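# Sort objects into matching labelled bins

## Task

Place every object into the bin whose label matches it, leaving any object that matches no label on the table; no object may stick out over a bin's walls, every bin must end up resting flat on the table, and an object counts only if it stays put without the robot holding it.

## Robot and tools

Robot: two six-joint arms, left_arm and right_arm, each ending in a parallel two-finger gripper. All positions use one scene frame. Its origin is on the table top midway between the arms, +z is up, +x points out across the table, and left_arm sits on the +y side. The names left and right are just labels, not sides of any image. Base poses: left_arm at (+0.030, +0.481, 0) m, quat_wxyz (+0.996, 0, 0, +0.095); right_arm at (+0.004, -0.472, 0) m, quat_wxyz (+1.000, 0, 0, -0.007).

Gripper frame: the fingers extend along the gripper's +z and close along its x. The reported end_effector_position is the point between the pads; fingertips reach 17.5 mm past it. A flat block juts about 9 cm toward the gripper's -y from the last joint axis and rotates with the gripper, so mind it near bin walls. A pure rotation pivots about the pad point.

The 20-number row (used by execute_actions and move): one flat list covering both arms. Numbers 1-10 are left_arm: x, y, z in metres, then qw, qx, qy, qz (w first), then gripper position, force_limit, speed. Numbers 11-20 are the same ten for right_arm. x, y, z and the quaternion are an absolute target for the gripper in the scene frame, not an offset. Always send both arms, even if one is idle: for a resting arm repeat the exact pose from the last result before it stopped, plus its current gripper numbers (a 0 in those slots is a real command). Reuse your own fixed quaternion in every row to keep orientation, rather than the drifting reported one.

Gripper numbers, each in [-1, 1]: position +1 is fully open (50 mm gap), around -0.65 the pads meet; send -1 to grasp, which closes until blocked. force_limit maps -1 to about 20 N, 0 to 102 N, +1 to 185 N per pad (actual grip may be ~17% higher). speed maps -1 to 20 mm/s, 0 to 85, +1 to 150. A new force or speed only applies after the position number changes by at least 0.01; to soften a grip, open first.

execute_actions(actions): a list of actions; each action is a list of up to 15 rows, each row one 1/30 s control step; missing rows repeat the last one. An empty list just reports state and images. Each step, the commanded pose is clipped to 70 mm and 16 degrees from the measured pose, so far targets need several actions. A target more than 0.6 m from the gripper along any of its own axes is refused for both arms; if the first action fails this or any action is malformed, nothing runs.

move(target, speed, blocking): target is a single 20-number row; each gripper travels a straight line to its absolute pose, paths finishing together, 0.5 to 10 s long. speed is m/s, 0.002 to 0.5 (default 0.25); turning is capped at twice that in rad/s. Paths ignore obstacles and the other arm; grippers lag and may overshoot speed near full reach. blocking=false returns after 0.5 s; then only wait or stop are accepted until a result shows the move ended. The result adds a move: line (done, off_target, moving, held, fault) and limits (paced = pose clipped; held = checks blocked steps, after which the arm may jump fast), plus each gripper's distance to its pose.

wait(seconds): 0 to 10; holds last commands and lets a running move continue. stop(): brakes the running move; fingers keep going. zoom_image(camera, region): region [x0, y0, x1, y1] pixels, at most 504x504, of cam_high, cam_low, cam_left_wrist or cam_right_wrist (all 504x504). read_manual(section): only licence texts. finished_scene(scene): ends the current scene, given its number; irreversible, so confirm the goal holds first.

Reading results: a state line per arm gives pose and velocities; printed positions can be off, more at long reach. Hand target lines show where the controller is steering. pose unreachable means the clearance check altered that arm's command. HELD in step readings marks held-back steps. object_status: 0 moving, 1 blocked while opening, 2 blocked while closing (a real grasp), 3 reached command or pads met (usually empty). position_measured counts: opening ≈ (250 - value) x 0.202 mm. If a grip slips the fingers re-close, except after a force_limit -1 grip, where status stays 2 even if the object is gone, so verify visually.

Cautions: arms are stiff; pushing even slightly past contact with something firm can trigger a fault. Joint torque at its load limit (pan/lift 297, elbow 135, wrists 50.4 N m, held weight included) or 150 N outside force stops the arm for 10 s and drops the rest of the call. Motors heat while holding loads: MOTOR HOT from 70 °C, braking at 85 °C. Keep the arms from colliding. Approach slowly, lower onto objects instead of slamming, release items low inside bins, don't tip bins, and never knock anything off the table. Occasional disturbances may tug a held item or nudge loose ones, so recheck before finishing.

Each tool is called after "Request:" as name(argument=value, ...) on one line, values as JSON.

## Session

Request:
execute_actions(actions=[])

Scene clock: 0.00 s.
left_arm: end_effector_position=(+0.6925, +0.7852, +0.3355) position_measured=3 object_status=3 end_effector_quat_wxyz=(+0.466, +0.842, -0.119, +0.246) end_effector_velocity=(+0.000, -0.000, +0.000) end_effector_angular_velocity=(-0.000, -0.001, +0.000) | right_arm: end_effector_position=(+0.6797, +0.0360, +0.3088) position_measured=3 object_status=3 end_effector_quat_wxyz=(+0.135, +0.952, -0.273, +0.012) end_effector_velocity=(+0.002, -0.002, +0.002) end_effector_angular_velocity=(+0.002, -0.003, -0.003)
Joint positions: left_arm=[ 3.485 -1.337  1.821 -1.696 -2.646  2.601] | right_arm=[ 3.647 -1.242  1.52  -1.675 -1.78   2.641]
Joint velocities: left_arm=[-0.    -0.     0.    -0.001 -0.001  0.   ] | right_arm=[-0.003 -0.002 -0.001 -0.001  0.     0.   ]
Motor temperatures (°C, as the motors report them): left_arm=[29 27 26 31 30 33] | right_arm=[24 26 26 35 29 29]
Hand target (left_arm): +0.692, +0.785, +0.335; +0.466, +0.842, -0.119, +0.246
Hand target (right_arm): +0.680, +0.036, +0.309; +0.135, +0.952, -0.273, +0.012

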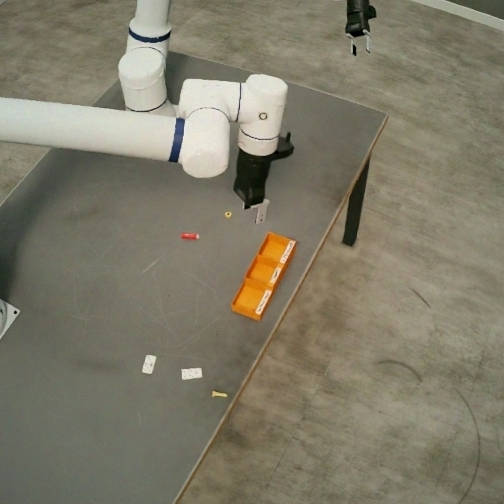

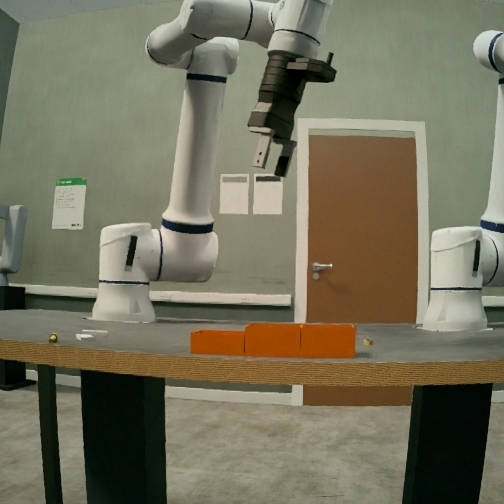

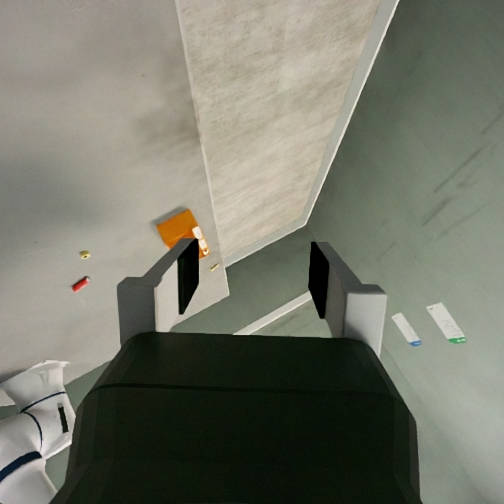

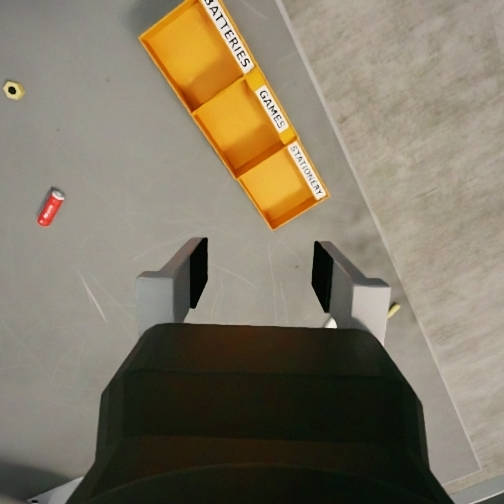

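Request:
zoom_image(camera="cam_high", region=[110,190,330,410])

Request:
move(target=[0.692,0.785,0.335,0.466,0.842,-0.119,0.246,1,0,0,0.55,-0.2,0.25,0,1,0,0,1,0,0], speed=0.4)

Region (110, 190, 330, 410) of cam_high's 504x504 image, scaled by 2.291, with more detail than that image has.

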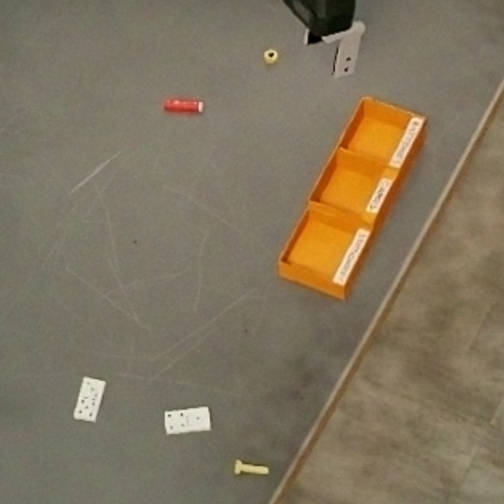

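Scene clock: 1.63 s.
left_arm: end_effector_position=(+0.6920, +0.7850, +0.3350) position_measured=3 object_status=3 end_effector_quat_wxyz=(+0.466, +0.842, -0.119, +0.246) end_effector_velocity=(+0.000, -0.000, -0.000) end_effector_angular_velocity=(-0.000, -0.000, -0.000) | right_arm: end_effector_position=(+0.5495, -0.1995, +0.2505) position_measured=3 object_status=3 end_effector_quat_wxyz=(-0.001, +1.000, -0.000, -0.000) end_effector_velocity=(+0.000, -0.002, +0.000) end_effector_angular_velocity=(+0.005, -0.001, +0.003)
Joint positions: left_arm=[ 3.485 -1.337  1.822 -1.696 -2.646  2.6  ] | right_arm=[ 3.279 -1.658  2.135 -2.047 -1.57   1.695]
Joint velocities: left_arm=[-0.  0.  0. -0. -0.  0.] | right_arm=[-0.007 -0.003  0.003 -0.002  0.005 -0.01 ]
Motor temperatures (°C, as the motors report them): left_arm=[29 27 26 31 30 33] | right_arm=[24 26 26 35 29 29]
Hand target (left_arm): +0.692, +0.785, +0.335; +0.466, +0.842, -0.119, +0.246
Hand target (right_arm): +0.549, -0.200, +0.250; -0.001, +1.000, -0.000, -0.000
Off the commanded pose (left_arm): 0.000 m, 0 deg.
Off the commanded pose (right_arm): 0.001 m, 0 deg.
move: done

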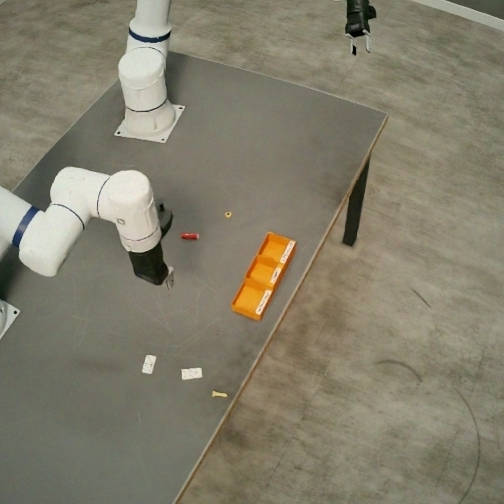

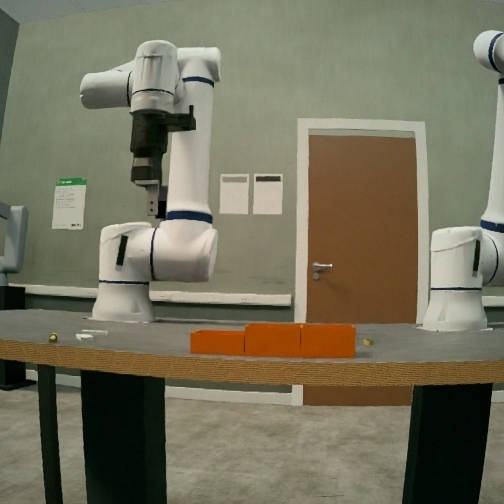

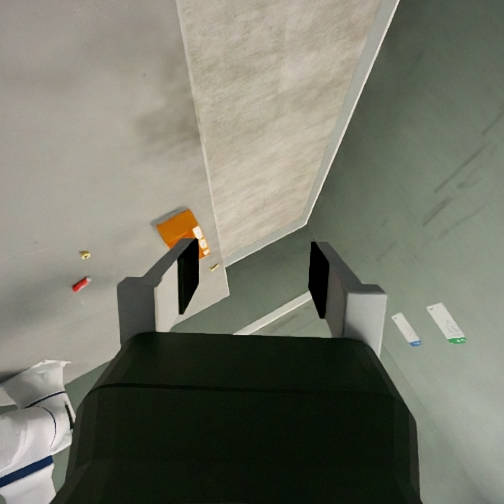

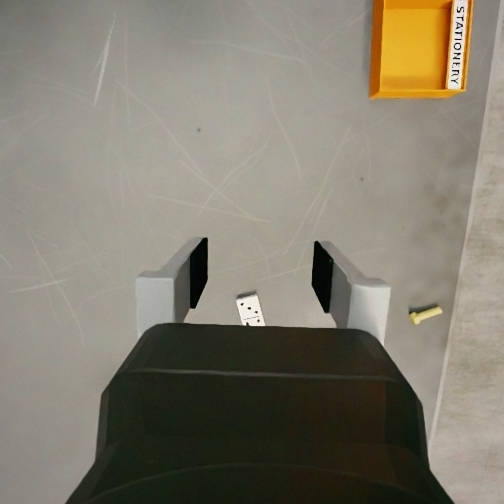

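Request:
move(target=[0.692,0.785,0.335,0.466,0.842,-0.119,0.246,1,0,0,0.56,-0.36,0.10,0,0.991,0.131,0,1,0,0], speed=0.4)

Scene clock: 3.07 s.
left_arm: end_effector_position=(+0.6920, +0.7850, +0.3350) position_measured=3 object_status=3 end_effector_quat_wxyz=(+0.466, +0.842, -0.119, +0.246) end_effector_velocity=(-0.000, -0.000, -0.001) end_effector_angular_velocity=(-0.001, +0.001, -0.000) | right_arm: end_effector_position=(+0.5593, -0.3594, +0.1005) position_measured=3 object_status=3 end_effector_quat_wxyz=(-0.001, +0.991, +0.131, -0.000) end_effector_velocity=(+0.001, -0.002, -0.002) end_effector_angular_velocity=(+0.001, -0.000, +0.002)
Joint positions: left_arm=[ 3.485 -1.337  1.822 -1.696 -2.646  2.6  ] | right_arm=[ 2.992 -1.525  2.335 -2.38  -1.57   1.146]
Joint velocities: left_arm=[0.    0.    0.001 0.    0.    0.   ] | right_arm=[-0.005  0.005  0.001 -0.006  0.001 -0.007]
Motor temperatures (°C, as the motors report them): left_arm=[29 27 26 31 30 33] | right_arm=[24 26 26 35 29 29]
Hand target (left_arm): +0.692, +0.785, +0.335; +0.466, +0.842, -0.119, +0.246
Hand target (right_arm): +0.559, -0.360, +0.100; -0.001, +0.991, +0.131, +0.000
Off the commanded pose (left_arm): 0.000 m, 0 deg.
Off the commanded pose (right_arm): 0.001 m, 0 deg.
move: done

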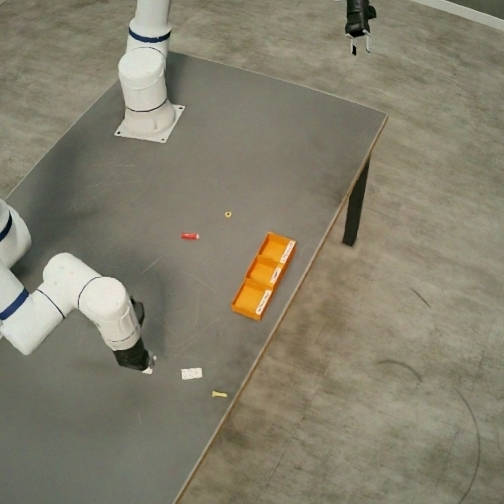

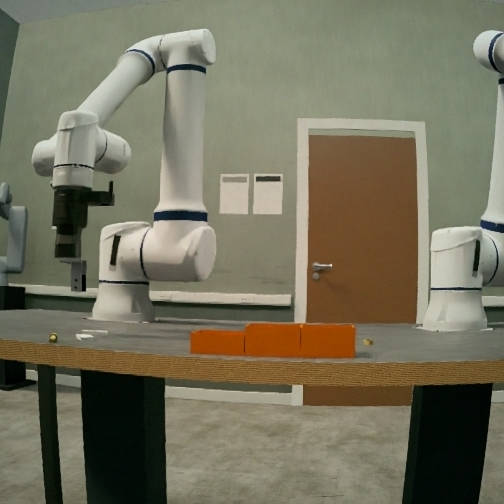

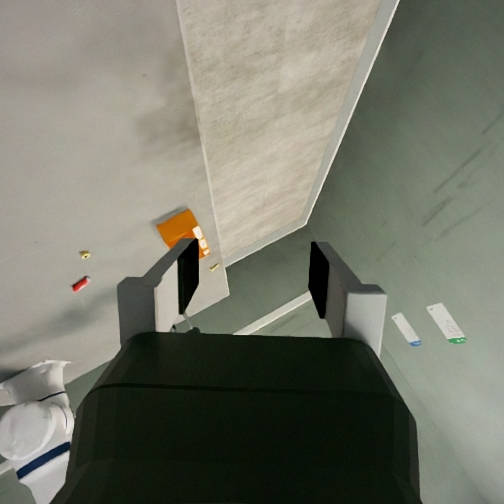

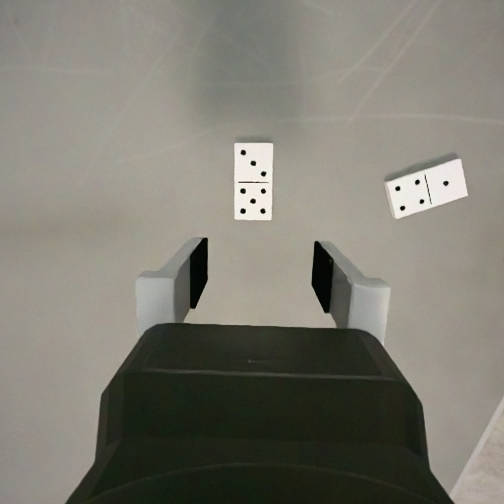

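Request:
move(target=[0.692,0.785,0.335,0.466,0.842,-0.119,0.246,1,0,0,0.547,-0.328,0.028,0,0.991,0.131,0,1,0,0], speed=0.2)

Request:
zoom_image(camera="cam_low", region=[40,270,160,360])

Scene clock: 4.27 s.
left_arm: end_effector_position=(+0.6920, +0.7850, +0.3350) position_measured=3 object_status=3 end_effector_quat_wxyz=(+0.466, +0.842, -0.119, +0.246) end_effector_velocity=(-0.000, -0.000, +0.000) end_effector_angular_velocity=(-0.000, +0.000, +0.000) | right_arm: end_effector_position=(+0.5468, -0.3281, +0.0284) position_measured=3 object_status=3 end_effector_quat_wxyz=(+0.000, +0.991, +0.131, -0.000) end_effector_velocity=(+0.000, +0.000, -0.002) end_effector_angular_velocity=(+0.000, +0.000, -0.001)
Joint positions: left_arm=[ 3.485 -1.337  1.822 -1.696 -2.646  2.6  ] | right_arm=[ 3.048 -1.403  2.395 -2.562 -1.571  1.201]
Joint velocities: left_arm=[ 0.    -0.001  0.001  0.    -0.    -0.   ] | right_arm=[ 0.     0.004  0.001 -0.005  0.     0.001]
Motor temperatures (°C, as the motors report them): left_arm=[29 27 26 31 30 33] | right_arm=[24 26 26 35 29 29]
Hand target (left_arm): +0.692, +0.785, +0.335; +0.466, +0.842, -0.119, +0.246
Hand target (right_arm): +0.547, -0.328, +0.028; +0.000, +0.991, +0.131, -0.000
Off the commanded pose (left_arm): 0.000 m, 0 deg.
Off the commanded pose (right_arm): 0.000 m, 0 deg.
move: done

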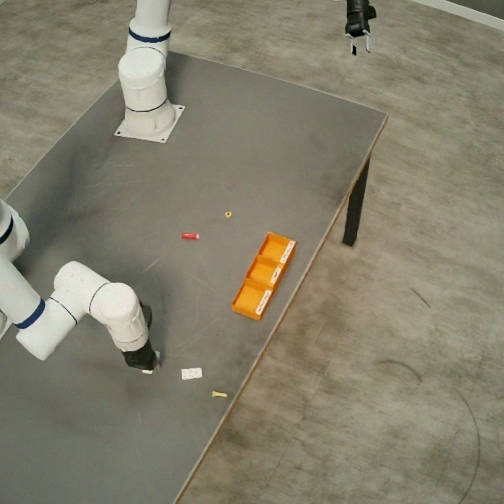

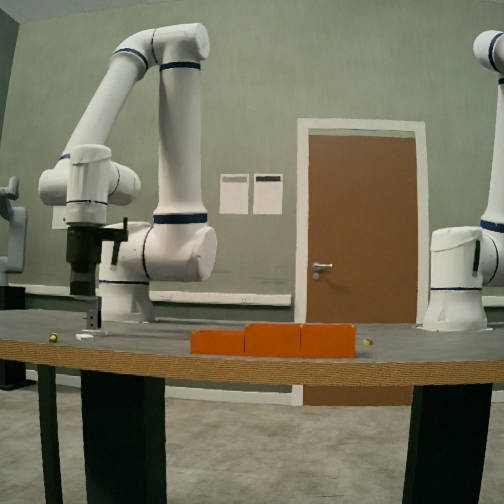

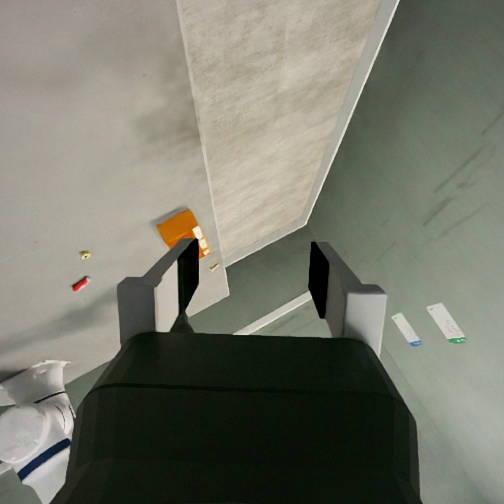

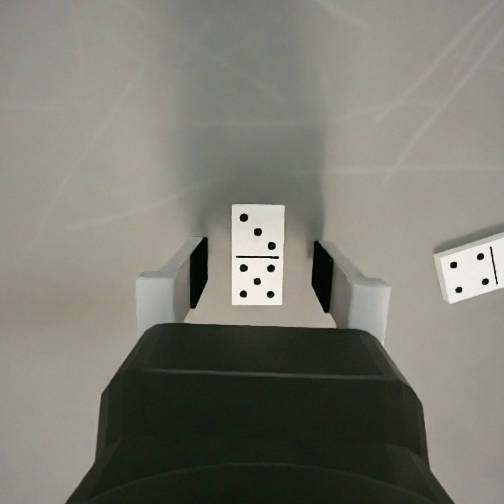

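Region (40, 270, 160, 360) of cam_low's 504x504 image, scaled by 4.200, with more detail than that image has; it fills the top 378 rows of this view, and the rest is white.

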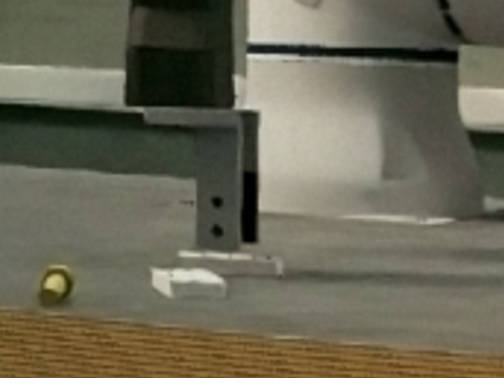

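Request:
move(target=[0.692,0.785,0.335,0.466,0.842,-0.119,0.246,1,0,0,0.546,-0.328,0.019,0,0.991,0.131,0,1,0,0], speed=0.03)

Request:
move(target=[0.692,0.785,0.335,0.466,0.842,-0.119,0.246,1,0,0,0.546,-0.328,0.019,0,0.991,0.131,0,-1,-0.6,0])

Request:
zoom_image(camera="cam_low", region=[40,270,160,360])

Scene clock: 5.17 s.
left_arm: end_effector_position=(+0.6920, +0.7850, +0.3350) position_measured=3 object_status=3 end_effector_quat_wxyz=(+0.466, +0.842, -0.119, +0.246) end_effector_velocity=(+0.000, +0.000, +0.000) end_effector_angular_velocity=(-0.000, +0.000, +0.000) | right_arm: end_effector_position=(+0.5460, -0.3280, +0.0192) position_measured=3 object_status=3 end_effector_quat_wxyz=(+0.000, +0.991, +0.131, -0.000) end_effector_velocity=(+0.000, -0.000, -0.002) end_effector_angular_velocity=(+0.001, +0.000, -0.001)
Joint positions: left_arm=[ 3.485 -1.337  1.822 -1.696 -2.646  2.6  ] | right_arm=[ 3.048 -1.386  2.401 -2.586 -1.571  1.201]
Joint velocities: left_arm=[-0.  0. -0. -0. -0. -0.] | right_arm=[-0.001  0.004  0.001 -0.005  0.001  0.   ]
Motor temperatures (°C, as the motors report them): left_arm=[29 27 26 31 30 33] | right_arm=[24 26 26 35 29 29]
Hand target (left_arm): +0.692, +0.785, +0.335; +0.466, +0.842, -0.119, +0.246
Hand target (right_arm): +0.546, -0.328, +0.019; -0.000, +0.991, +0.131, -0.000
Off the commanded pose (left_arm): 0.000 m, 0 deg.
Off the commanded pose (right_arm): 0.000 m, 0 deg.
move: done

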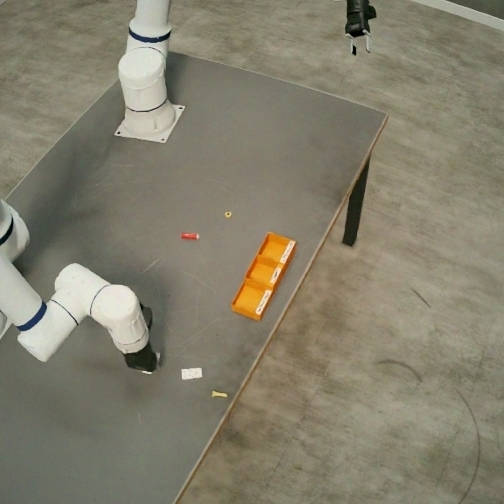

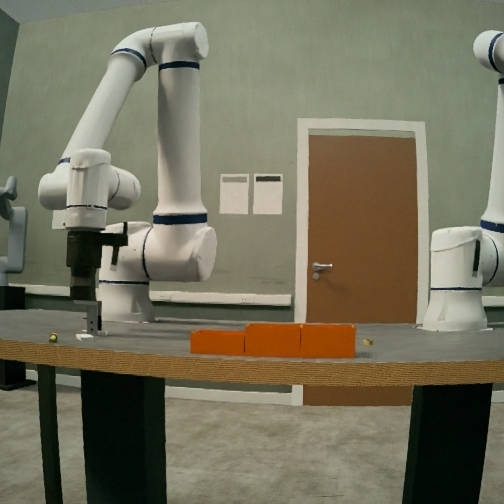

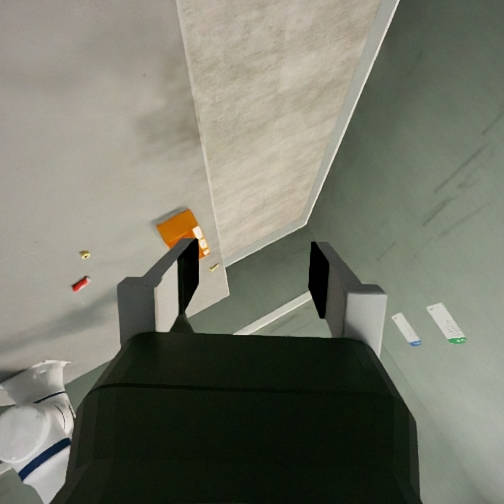

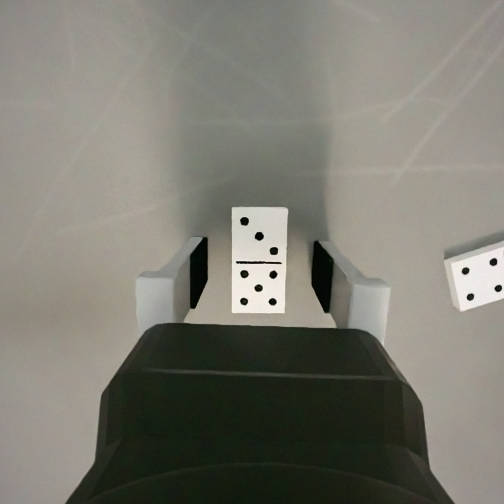

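Scene clock: 5.87 s.
left_arm: end_effector_position=(+0.6920, +0.7850, +0.3350) position_measured=3 object_status=3 end_effector_quat_wxyz=(+0.466, +0.842, -0.119, +0.246) end_effector_velocity=(+0.001, -0.002, -0.001) end_effector_angular_velocity=(-0.001, +0.001, -0.003) | right_arm: end_effector_position=(+0.5460, -0.3280, +0.0190) position_measured=138 object_status=2 end_effector_quat_wxyz=(+0.000, +0.991, +0.131, +0.000) end_effector_velocity=(-0.001, +0.001, +0.000) end_effector_angular_velocity=(-0.001, -0.001, +0.004)
Joint positions: left_arm=[ 3.485 -1.337  1.822 -1.696 -2.646  2.6  ] | right_arm=[ 3.048 -1.386  2.401 -2.586 -1.571  1.201]
Joint velocities: left_arm=[-0.004  0.001  0.     0.    -0.     0.   ] | right_arm=[ 0.002 -0.001  0.001 -0.001 -0.001 -0.002]
Motor temperatures (°C, as the motors report them): left_arm=[29 27 26 31 30 33] | right_arm=[24 26 26 35 29 29]
Hand target (left_arm): +0.692, +0.785, +0.335; +0.466, +0.842, -0.119, +0.246
Hand target (right_arm): +0.546, -0.328, +0.019; -0.000, +0.991, +0.131, +0.000
Off the commanded pose (left_arm): 0.000 m, 0 deg.
Off the commanded pose (right_arm): 0.000 m, 0 deg.
move: done

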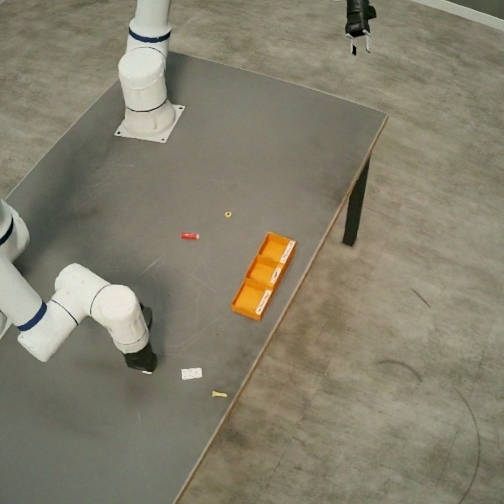

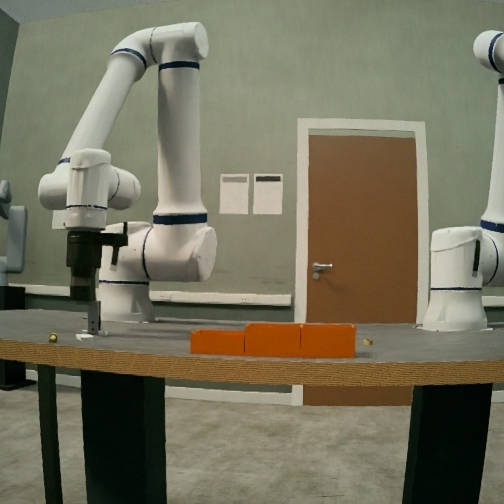

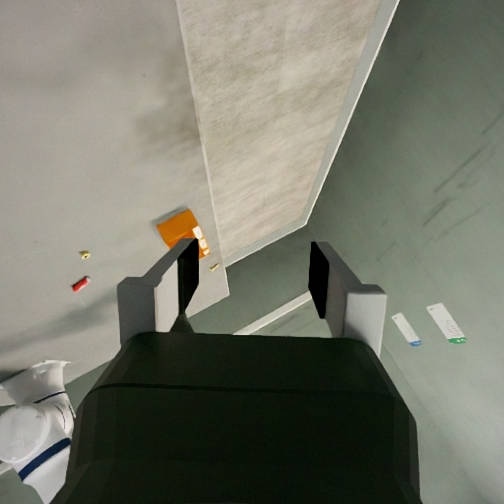

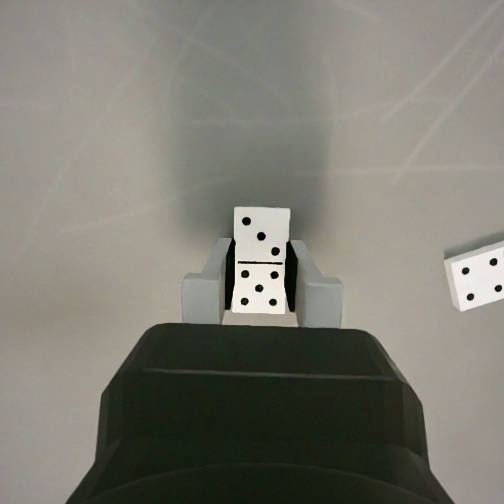

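Region (40, 270, 160, 360) of cam_low's 504x504 image, scaled by 4.200, with more detail than that image has; it fills the top 378 rows of this view, and the rest is white.

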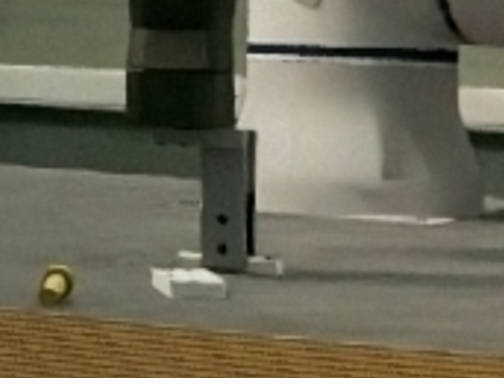

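Request:
move(target=[0.692,0.785,0.335,0.466,0.842,-0.119,0.246,1,0,0,0.67,-0.03,0.17,0,1,0,0,-1,-0.6,0], speed=0.35)

Scene clock: 7.63 s.
left_arm: end_effector_position=(+0.6920, +0.7850, +0.3350) position_measured=3 object_status=3 end_effector_quat_wxyz=(+0.466, +0.842, -0.119, +0.246) end_effector_velocity=(-0.000, -0.000, +0.001) end_effector_angular_velocity=(+0.001, -0.001, -0.000) | right_arm: end_effector_position=(+0.6708, -0.0309, +0.1691) position_measured=138 object_status=2 end_effector_quat_wxyz=(+0.001, +1.000, +0.000, +0.000) end_effector_velocity=(+0.002, +0.003, +0.002) end_effector_angular_velocity=(-0.000, -0.003, -0.002)
Joint positions: left_arm=[ 3.485 -1.337  1.822 -1.696 -2.646  2.6  ] | right_arm=[ 3.485 -1.283  1.878 -2.166 -1.573  1.901]
Joint velocities: left_arm=[-0.    -0.001 -0.     0.     0.     0.   ] | right_arm=[ 0.003  0.002 -0.007  0.003 -0.001  0.005]
Motor temperatures (°C, as the motors report them): left_arm=[29 27 26 31 30 33] | right_arm=[24 26 26 35 29 29]
Hand target (left_arm): +0.692, +0.785, +0.335; +0.466, +0.842, -0.119, +0.246
Hand target (right_arm): +0.671, -0.031, +0.169; +0.001, +1.000, +0.000, +0.000
Off the commanded pose (left_arm): 0.000 m, 0 deg.
Off the commanded pose (right_arm): 0.002 m, 0 deg.
move: done

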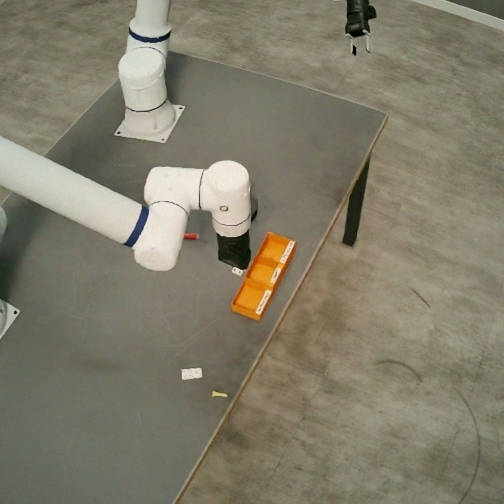

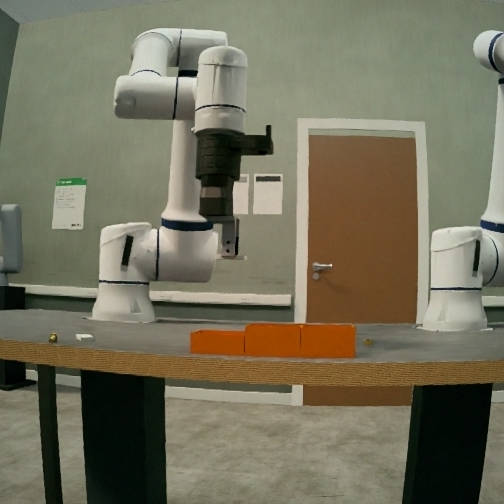

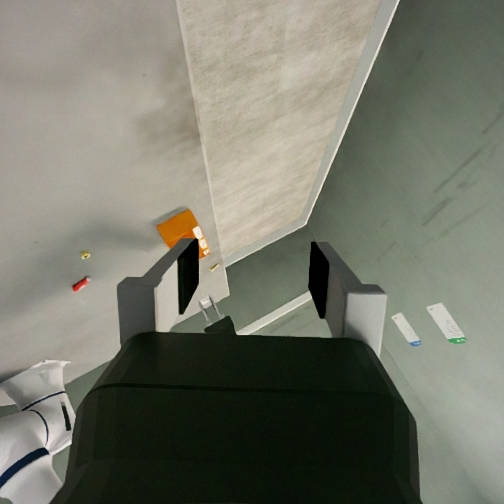

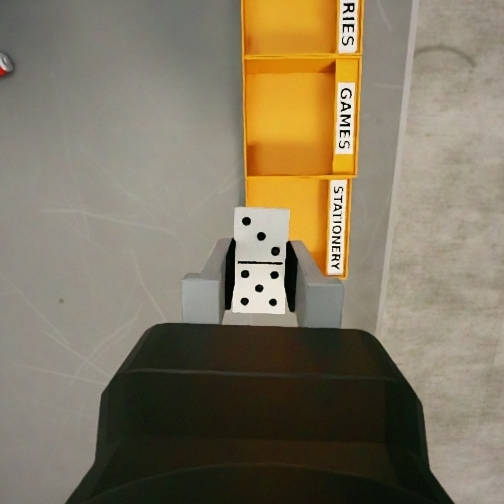

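Request:
move(target=[0.692,0.785,0.335,0.466,0.842,-0.119,0.246,1,0,0,0.692,0.05,0.08,0,1,0,0,-1,-0.6,0])

Scene clock: 8.83 s.
left_arm: end_effector_position=(+0.6920, +0.7850, +0.3350) position_measured=3 object_status=3 end_effector_quat_wxyz=(+0.466, +0.842, -0.119, +0.246) end_effector_velocity=(-0.001, +0.002, -0.000) end_effector_angular_velocity=(+0.001, -0.001, +0.002) | right_arm: end_effector_position=(+0.6918, +0.0497, +0.0801) position_measured=138 object_status=2 end_effector_quat_wxyz=(+0.000, +1.000, -0.000, +0.000) end_effector_velocity=(-0.001, +0.002, -0.002) end_effector_angular_velocity=(+0.000, +0.002, +0.002)
Joint positions: left_arm=[ 3.485 -1.337  1.822 -1.696 -2.646  2.6  ] | right_arm=[ 3.569 -1.106  1.809 -2.274 -1.571  1.985]
Joint velocities: left_arm=[ 0.003  0.    -0.    -0.     0.     0.   ] | right_arm=[ 0.002  0.003 -0.001 -0.001  0.001 -0.   ]
Motor temperatures (°C, as the motors report them): left_arm=[29 27 26 31 30 33] | right_arm=[24 26 26 35 29 29]
Hand target (left_arm): +0.692, +0.785, +0.335; +0.466, +0.842, -0.119, +0.246
Hand target (right_arm): +0.692, +0.050, +0.080; +0.000, +1.000, +0.000, +0.000
Off the commanded pose (left_arm): 0.000 m, 0 deg.
Off the commanded pose (right_arm): 0.000 m, 0 deg.
move: done

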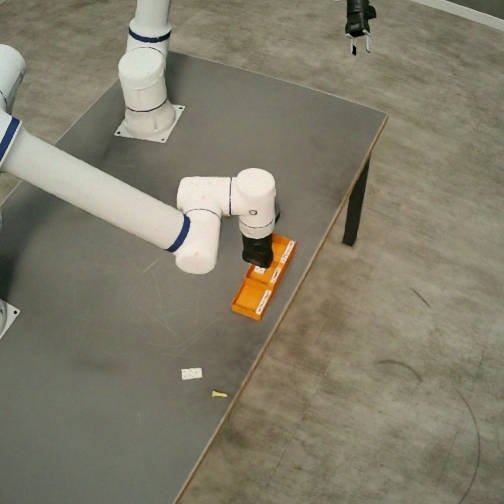

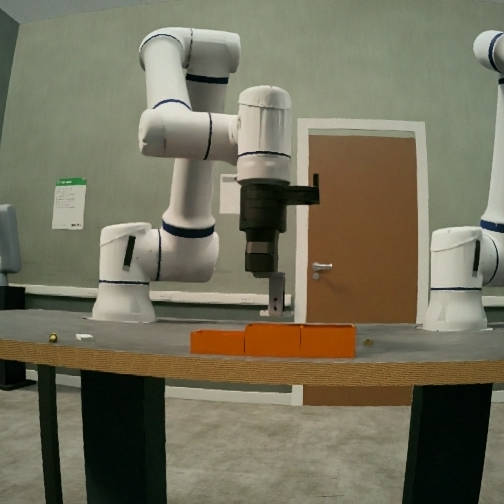

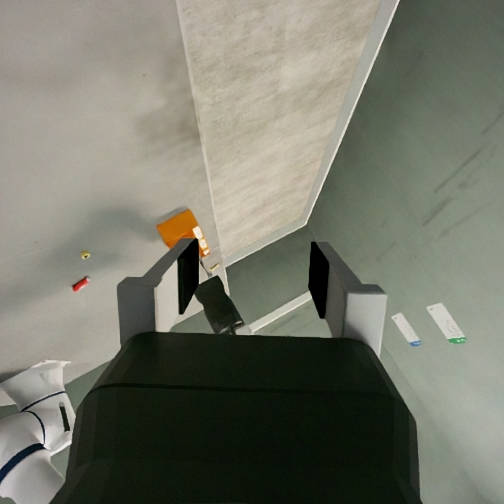

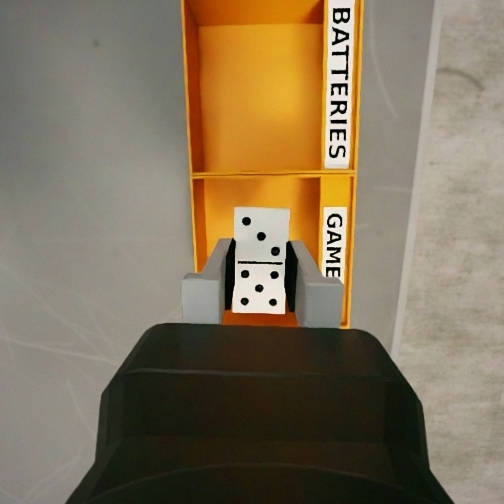

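Request:
move(target=[0.692,0.785,0.335,0.466,0.842,-0.119,0.246,1,0,0,0.692,0.05,0.025,0,1,0,0,-1,-0.6,0], speed=0.1)

Request:
execute_actions(actions=[[[0.692,0.785,0.335,0.466,0.842,-0.119,0.246,1,0,0,0.692,0.05,0.025,0,1,0,0,0.32,-0.6,0]]])

Request:
move(target=[0.692,0.785,0.335,0.466,0.842,-0.119,0.246,1,0,0,0.692,0.05,0.09,0,1,0,0,0.32,-0.6,0])

Request:
move(target=[0.692,0.785,0.335,0.466,0.842,-0.119,0.246,1,0,0,0.654,-0.302,0.06,0,0.883,-0.469,0,1,-0.6,0], speed=0.4)

Scene clock: 10.10 s.
left_arm: end_effector_position=(+0.6920, +0.7850, +0.3350) position_measured=3 object_status=3 end_effector_quat_wxyz=(+0.466, +0.842, -0.119, +0.246) end_effector_velocity=(-0.000, -0.001, +0.001) end_effector_angular_velocity=(+0.000, -0.002, -0.001) | right_arm: end_effector_position=(+0.6919, +0.0500, +0.0255) position_measured=138 object_status=2 end_effector_quat_wxyz=(-0.000, +1.000, +0.000, +0.000) end_effector_velocity=(-0.001, +0.001, -0.002) end_effector_angular_velocity=(-0.001, +0.001, +0.001)
Joint positions: left_arm=[ 3.485 -1.337  1.822 -1.696 -2.646  2.6  ] | right_arm=[ 3.569 -1.043  1.833 -2.361 -1.571  1.985]
Joint velocities: left_arm=[-0.001 -0.002  0.     0.    -0.    -0.   ] | right_arm=[ 0.002  0.002  0.001 -0.002 -0.001  0.001]
Motor temperatures (°C, as the motors report them): left_arm=[29 27 26 31 30 33] | right_arm=[24 26 26 35 29 29]
Hand target (left_arm): +0.692, +0.785, +0.335; +0.466, +0.842, -0.119, +0.246
Hand target (right_arm): +0.692, +0.050, +0.025; +0.000, +1.000, +0.000, -0.000
Off the commanded pose (left_arm): 0.000 m, 0 deg.
Off the commanded pose (right_arm): 0.001 m, 0 deg.
move: done

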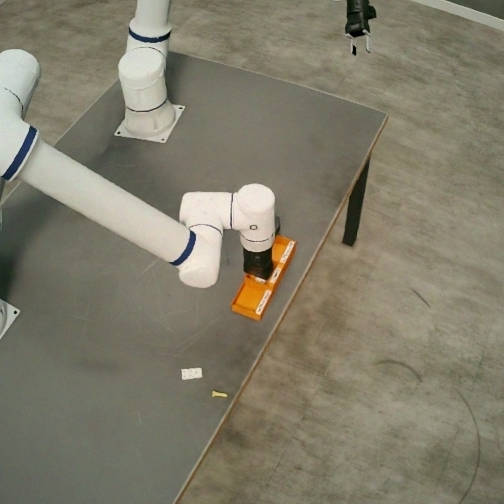

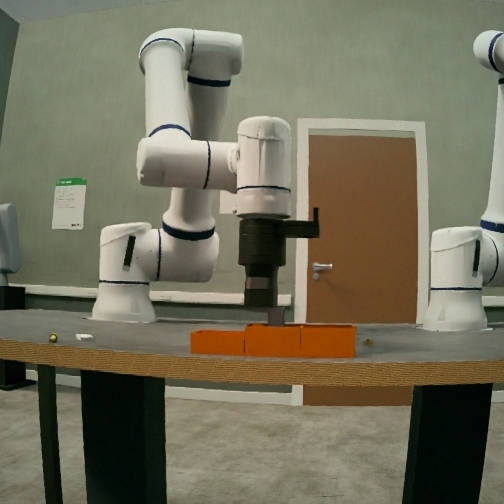

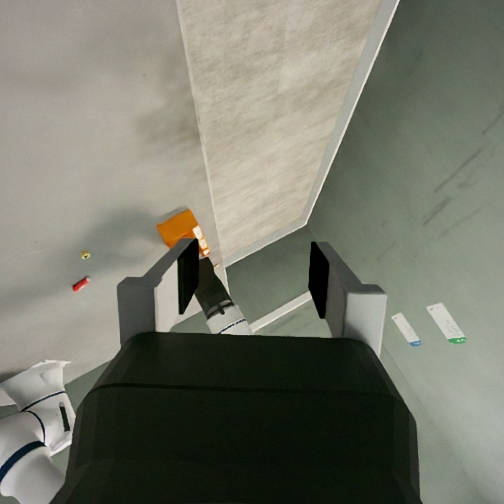

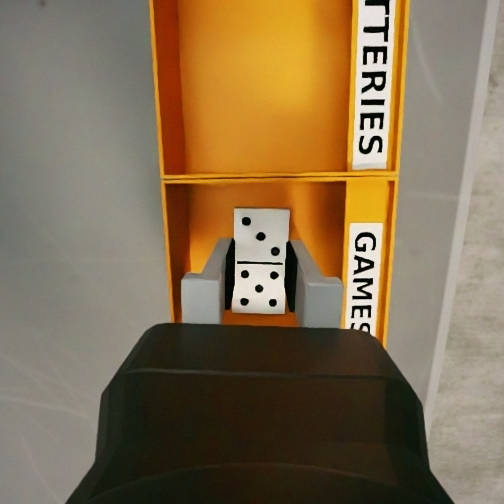

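Scene clock: 10.60 s.
left_arm: end_effector_position=(+0.6920, +0.7850, +0.3350) position_measured=3 object_status=3 end_effector_quat_wxyz=(+0.466, +0.842, -0.119, +0.246) end_effector_velocity=(-0.000, +0.000, +0.000) end_effector_angular_velocity=(+0.001, -0.000, +0.000) | right_arm: end_effector_position=(+0.6920, +0.0500, +0.0250) position_measured=105 object_status=3 end_effector_quat_wxyz=(+0.000, +1.000, +0.000, -0.000) end_effector_velocity=(-0.001, +0.000, -0.000) end_effector_angular_velocity=(+0.001, +0.001, +0.000)
Joint positions: left_arm=[ 3.485 -1.337  1.822 -1.696 -2.646  2.6  ] | right_arm=[ 3.569 -1.043  1.833 -2.361 -1.571  1.985]
Joint velocities: left_arm=[ 0.001 -0.001  0.    -0.     0.001  0.   ] | right_arm=[ 0.001 -0.001  0.002 -0.001  0.001  0.   ]
Motor temperatures (°C, as the motors report them): left_arm=[29 27 26 31 30 33] | right_arm=[24 26 26 35 29 29]
Hand target (left_arm): +0.692, +0.785, +0.335; +0.466, +0.842, -0.119, +0.246
Hand target (right_arm): +0.692, +0.050, +0.025; -0.000, +1.000, +0.000, -0.000
Off the commanded pose (left_arm): 0.000 m, 0 deg.
Off the commanded pose (right_arm): 0.000 m, 0 deg.
Step readings (end_effector_position):
0: left_arm (+0.6920, +0.7850, +0.3350) | right_arm (+0.6919, +0.0500, +0.0255)
1: left_arm (+0.6920, +0.7850, +0.3350) | right_arm (+0.6919, +0.0500, +0.0254)
2: left_arm (+0.6920, +0.7850, +0.3350) | right_arm (+0.6918, +0.0499, +0.0251)
4: left_arm (+0.6920, +0.7850, +0.3350) | right_arm (+0.6918, +0.0499, +0.0249)
8: left_arm (+0.6920, +0.7850, +0.3350) | right_arm (+0.6918, +0.0499, +0.0248)
15: end_effector_position above

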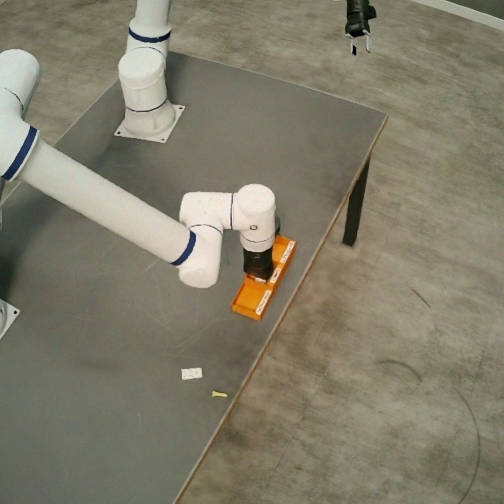

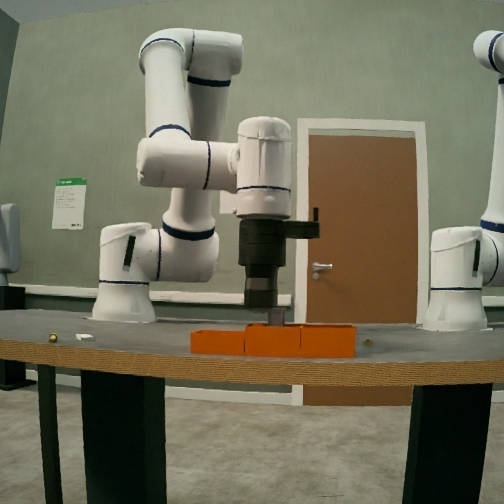

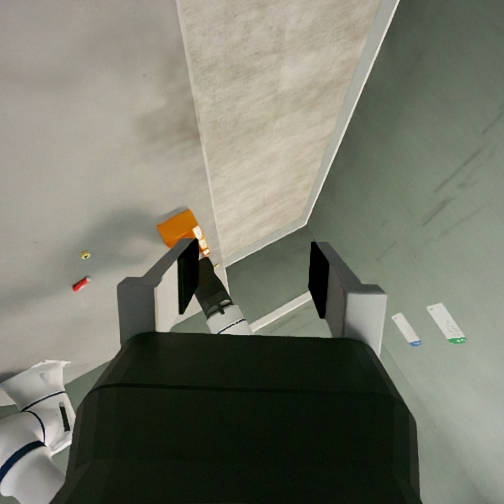

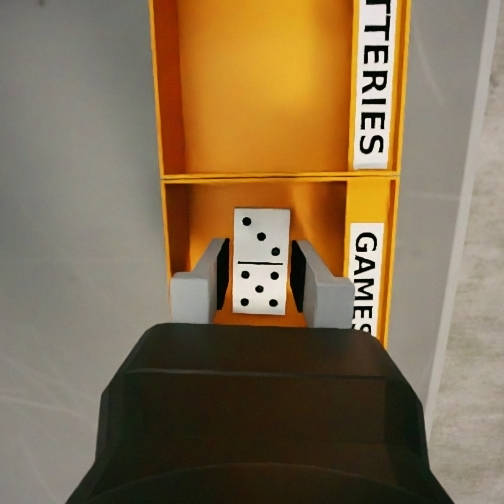

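Scene clock: 11.50 s.
left_arm: end_effector_position=(+0.6920, +0.7850, +0.3350) position_measured=3 object_status=3 end_effector_quat_wxyz=(+0.466, +0.842, -0.119, +0.246) end_effector_velocity=(-0.000, +0.001, +0.000) end_effector_angular_velocity=(+0.001, -0.000, +0.000) | right_arm: end_effector_position=(+0.6921, +0.0501, +0.0897) position_measured=105 object_status=3 end_effector_quat_wxyz=(-0.000, +1.000, -0.000, -0.000) end_effector_velocity=(+0.001, +0.000, +0.002) end_effector_angular_velocity=(+0.001, -0.001, -0.001)
Joint positions: left_arm=[ 3.485 -1.337  1.822 -1.696 -2.646  2.6  ] | right_arm=[ 3.57  -1.115  1.803 -2.258 -1.571  1.985]
Joint velocities: left_arm=[ 0.001 -0.    -0.    -0.     0.001  0.   ] | right_arm=[-0.    -0.002 -0.002  0.003  0.     0.001]
Motor temperatures (°C, as the motors report them): left_arm=[29 27 26 31 30 33] | right_arm=[24 26 26 35 29 29]
Hand target (left_arm): +0.692, +0.785, +0.335; +0.466, +0.842, -0.119, +0.246
Hand target (right_arm): +0.692, +0.050, +0.090; -0.000, +1.000, -0.000, +0.000
Off the commanded pose (left_arm): 0.000 m, 0 deg.
Off the commanded pose (right_arm): 0.000 m, 0 deg.
move: done

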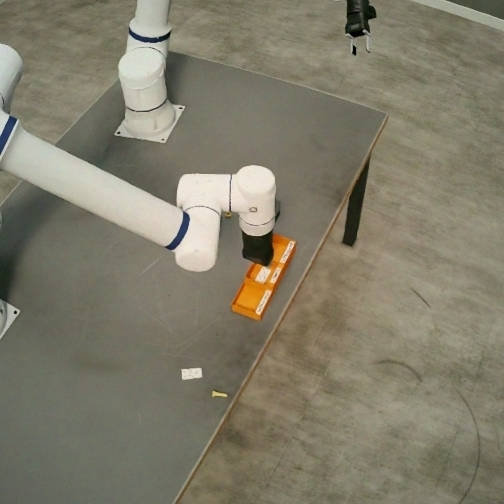

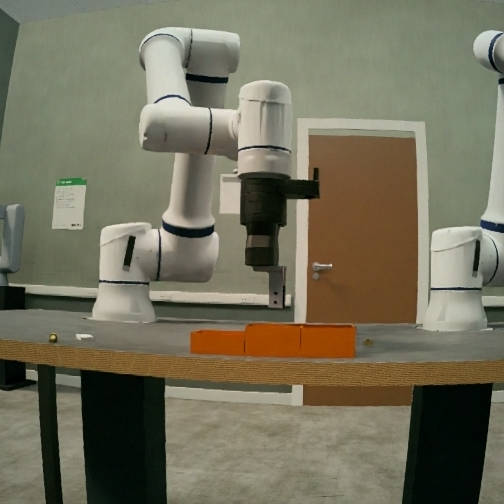

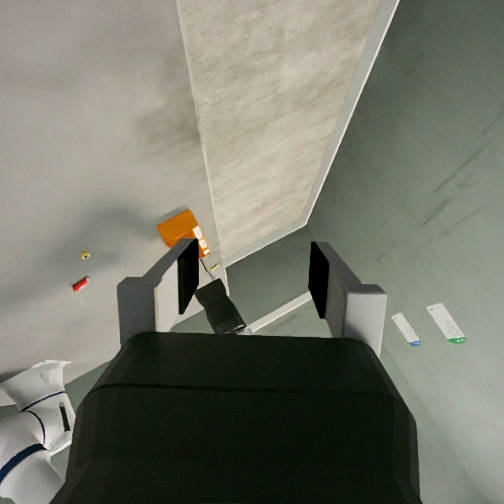

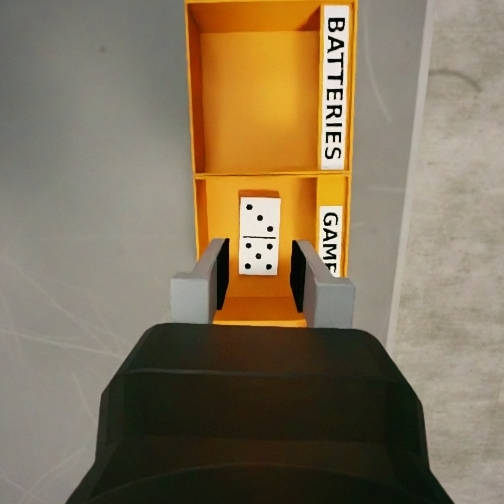

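Scene clock: 13.33 s.
left_arm: end_effector_position=(+0.6920, +0.7850, +0.3350) position_measured=3 object_status=3 end_effector_quat_wxyz=(+0.466, +0.842, -0.119, +0.246) end_effector_velocity=(-0.000, +0.001, +0.001) end_effector_angular_velocity=(+0.001, -0.002, +0.001) | right_arm: end_effector_position=(+0.6534, -0.3010, +0.0605) position_measured=3 object_status=3 end_effector_quat_wxyz=(-0.001, +0.883, -0.469, -0.001) end_effector_velocity=(-0.001, -0.003, -0.001) end_effector_angular_velocity=(-0.001, +0.002, -0.007)
Joint positions: left_arm=[ 3.485 -1.337  1.822 -1.696 -2.646  2.6  ] | right_arm=[ 3.121 -1.343  2.218 -2.445 -1.569  2.512]
Joint velocities: left_arm=[ 0.001 -0.001 -0.001  0.    -0.     0.   ] | right_arm=[-0.004  0.     0.002 -0.001 -0.001  0.004]
Motor temperatures (°C, as the motors report them): left_arm=[29 27 26 31 30 33] | right_arm=[24 26 26 35 29 29]
Hand target (left_arm): +0.692, +0.785, +0.335; +0.466, +0.842, -0.119, +0.246
Hand target (right_arm): +0.653, -0.301, +0.060; -0.001, +0.883, -0.469, -0.001
Off the commanded pose (left_arm): 0.000 m, 0 deg.
Off the commanded pose (right_arm): 0.001 m, 0 deg.
move: done

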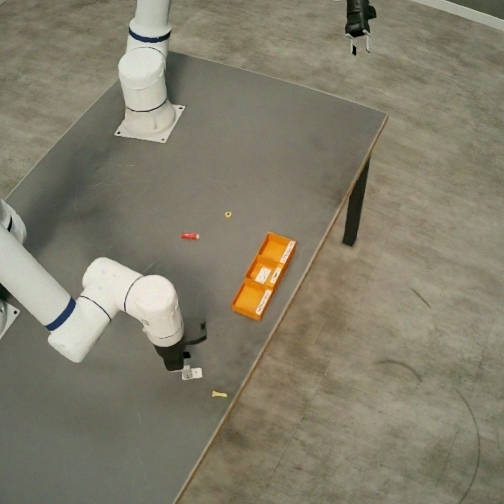

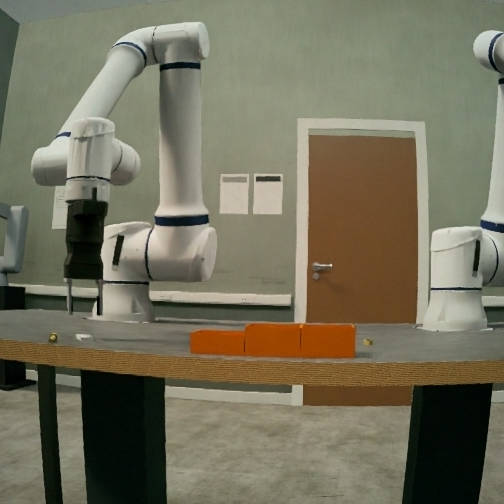

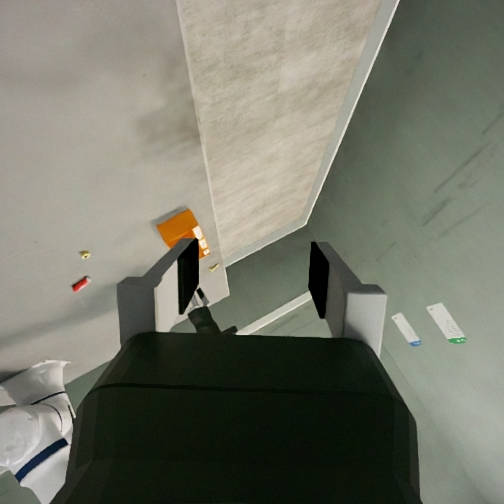

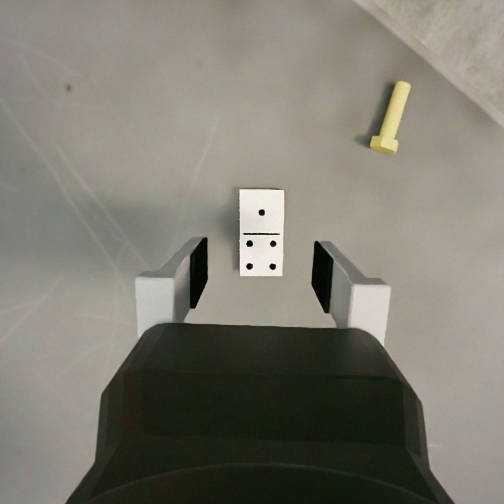

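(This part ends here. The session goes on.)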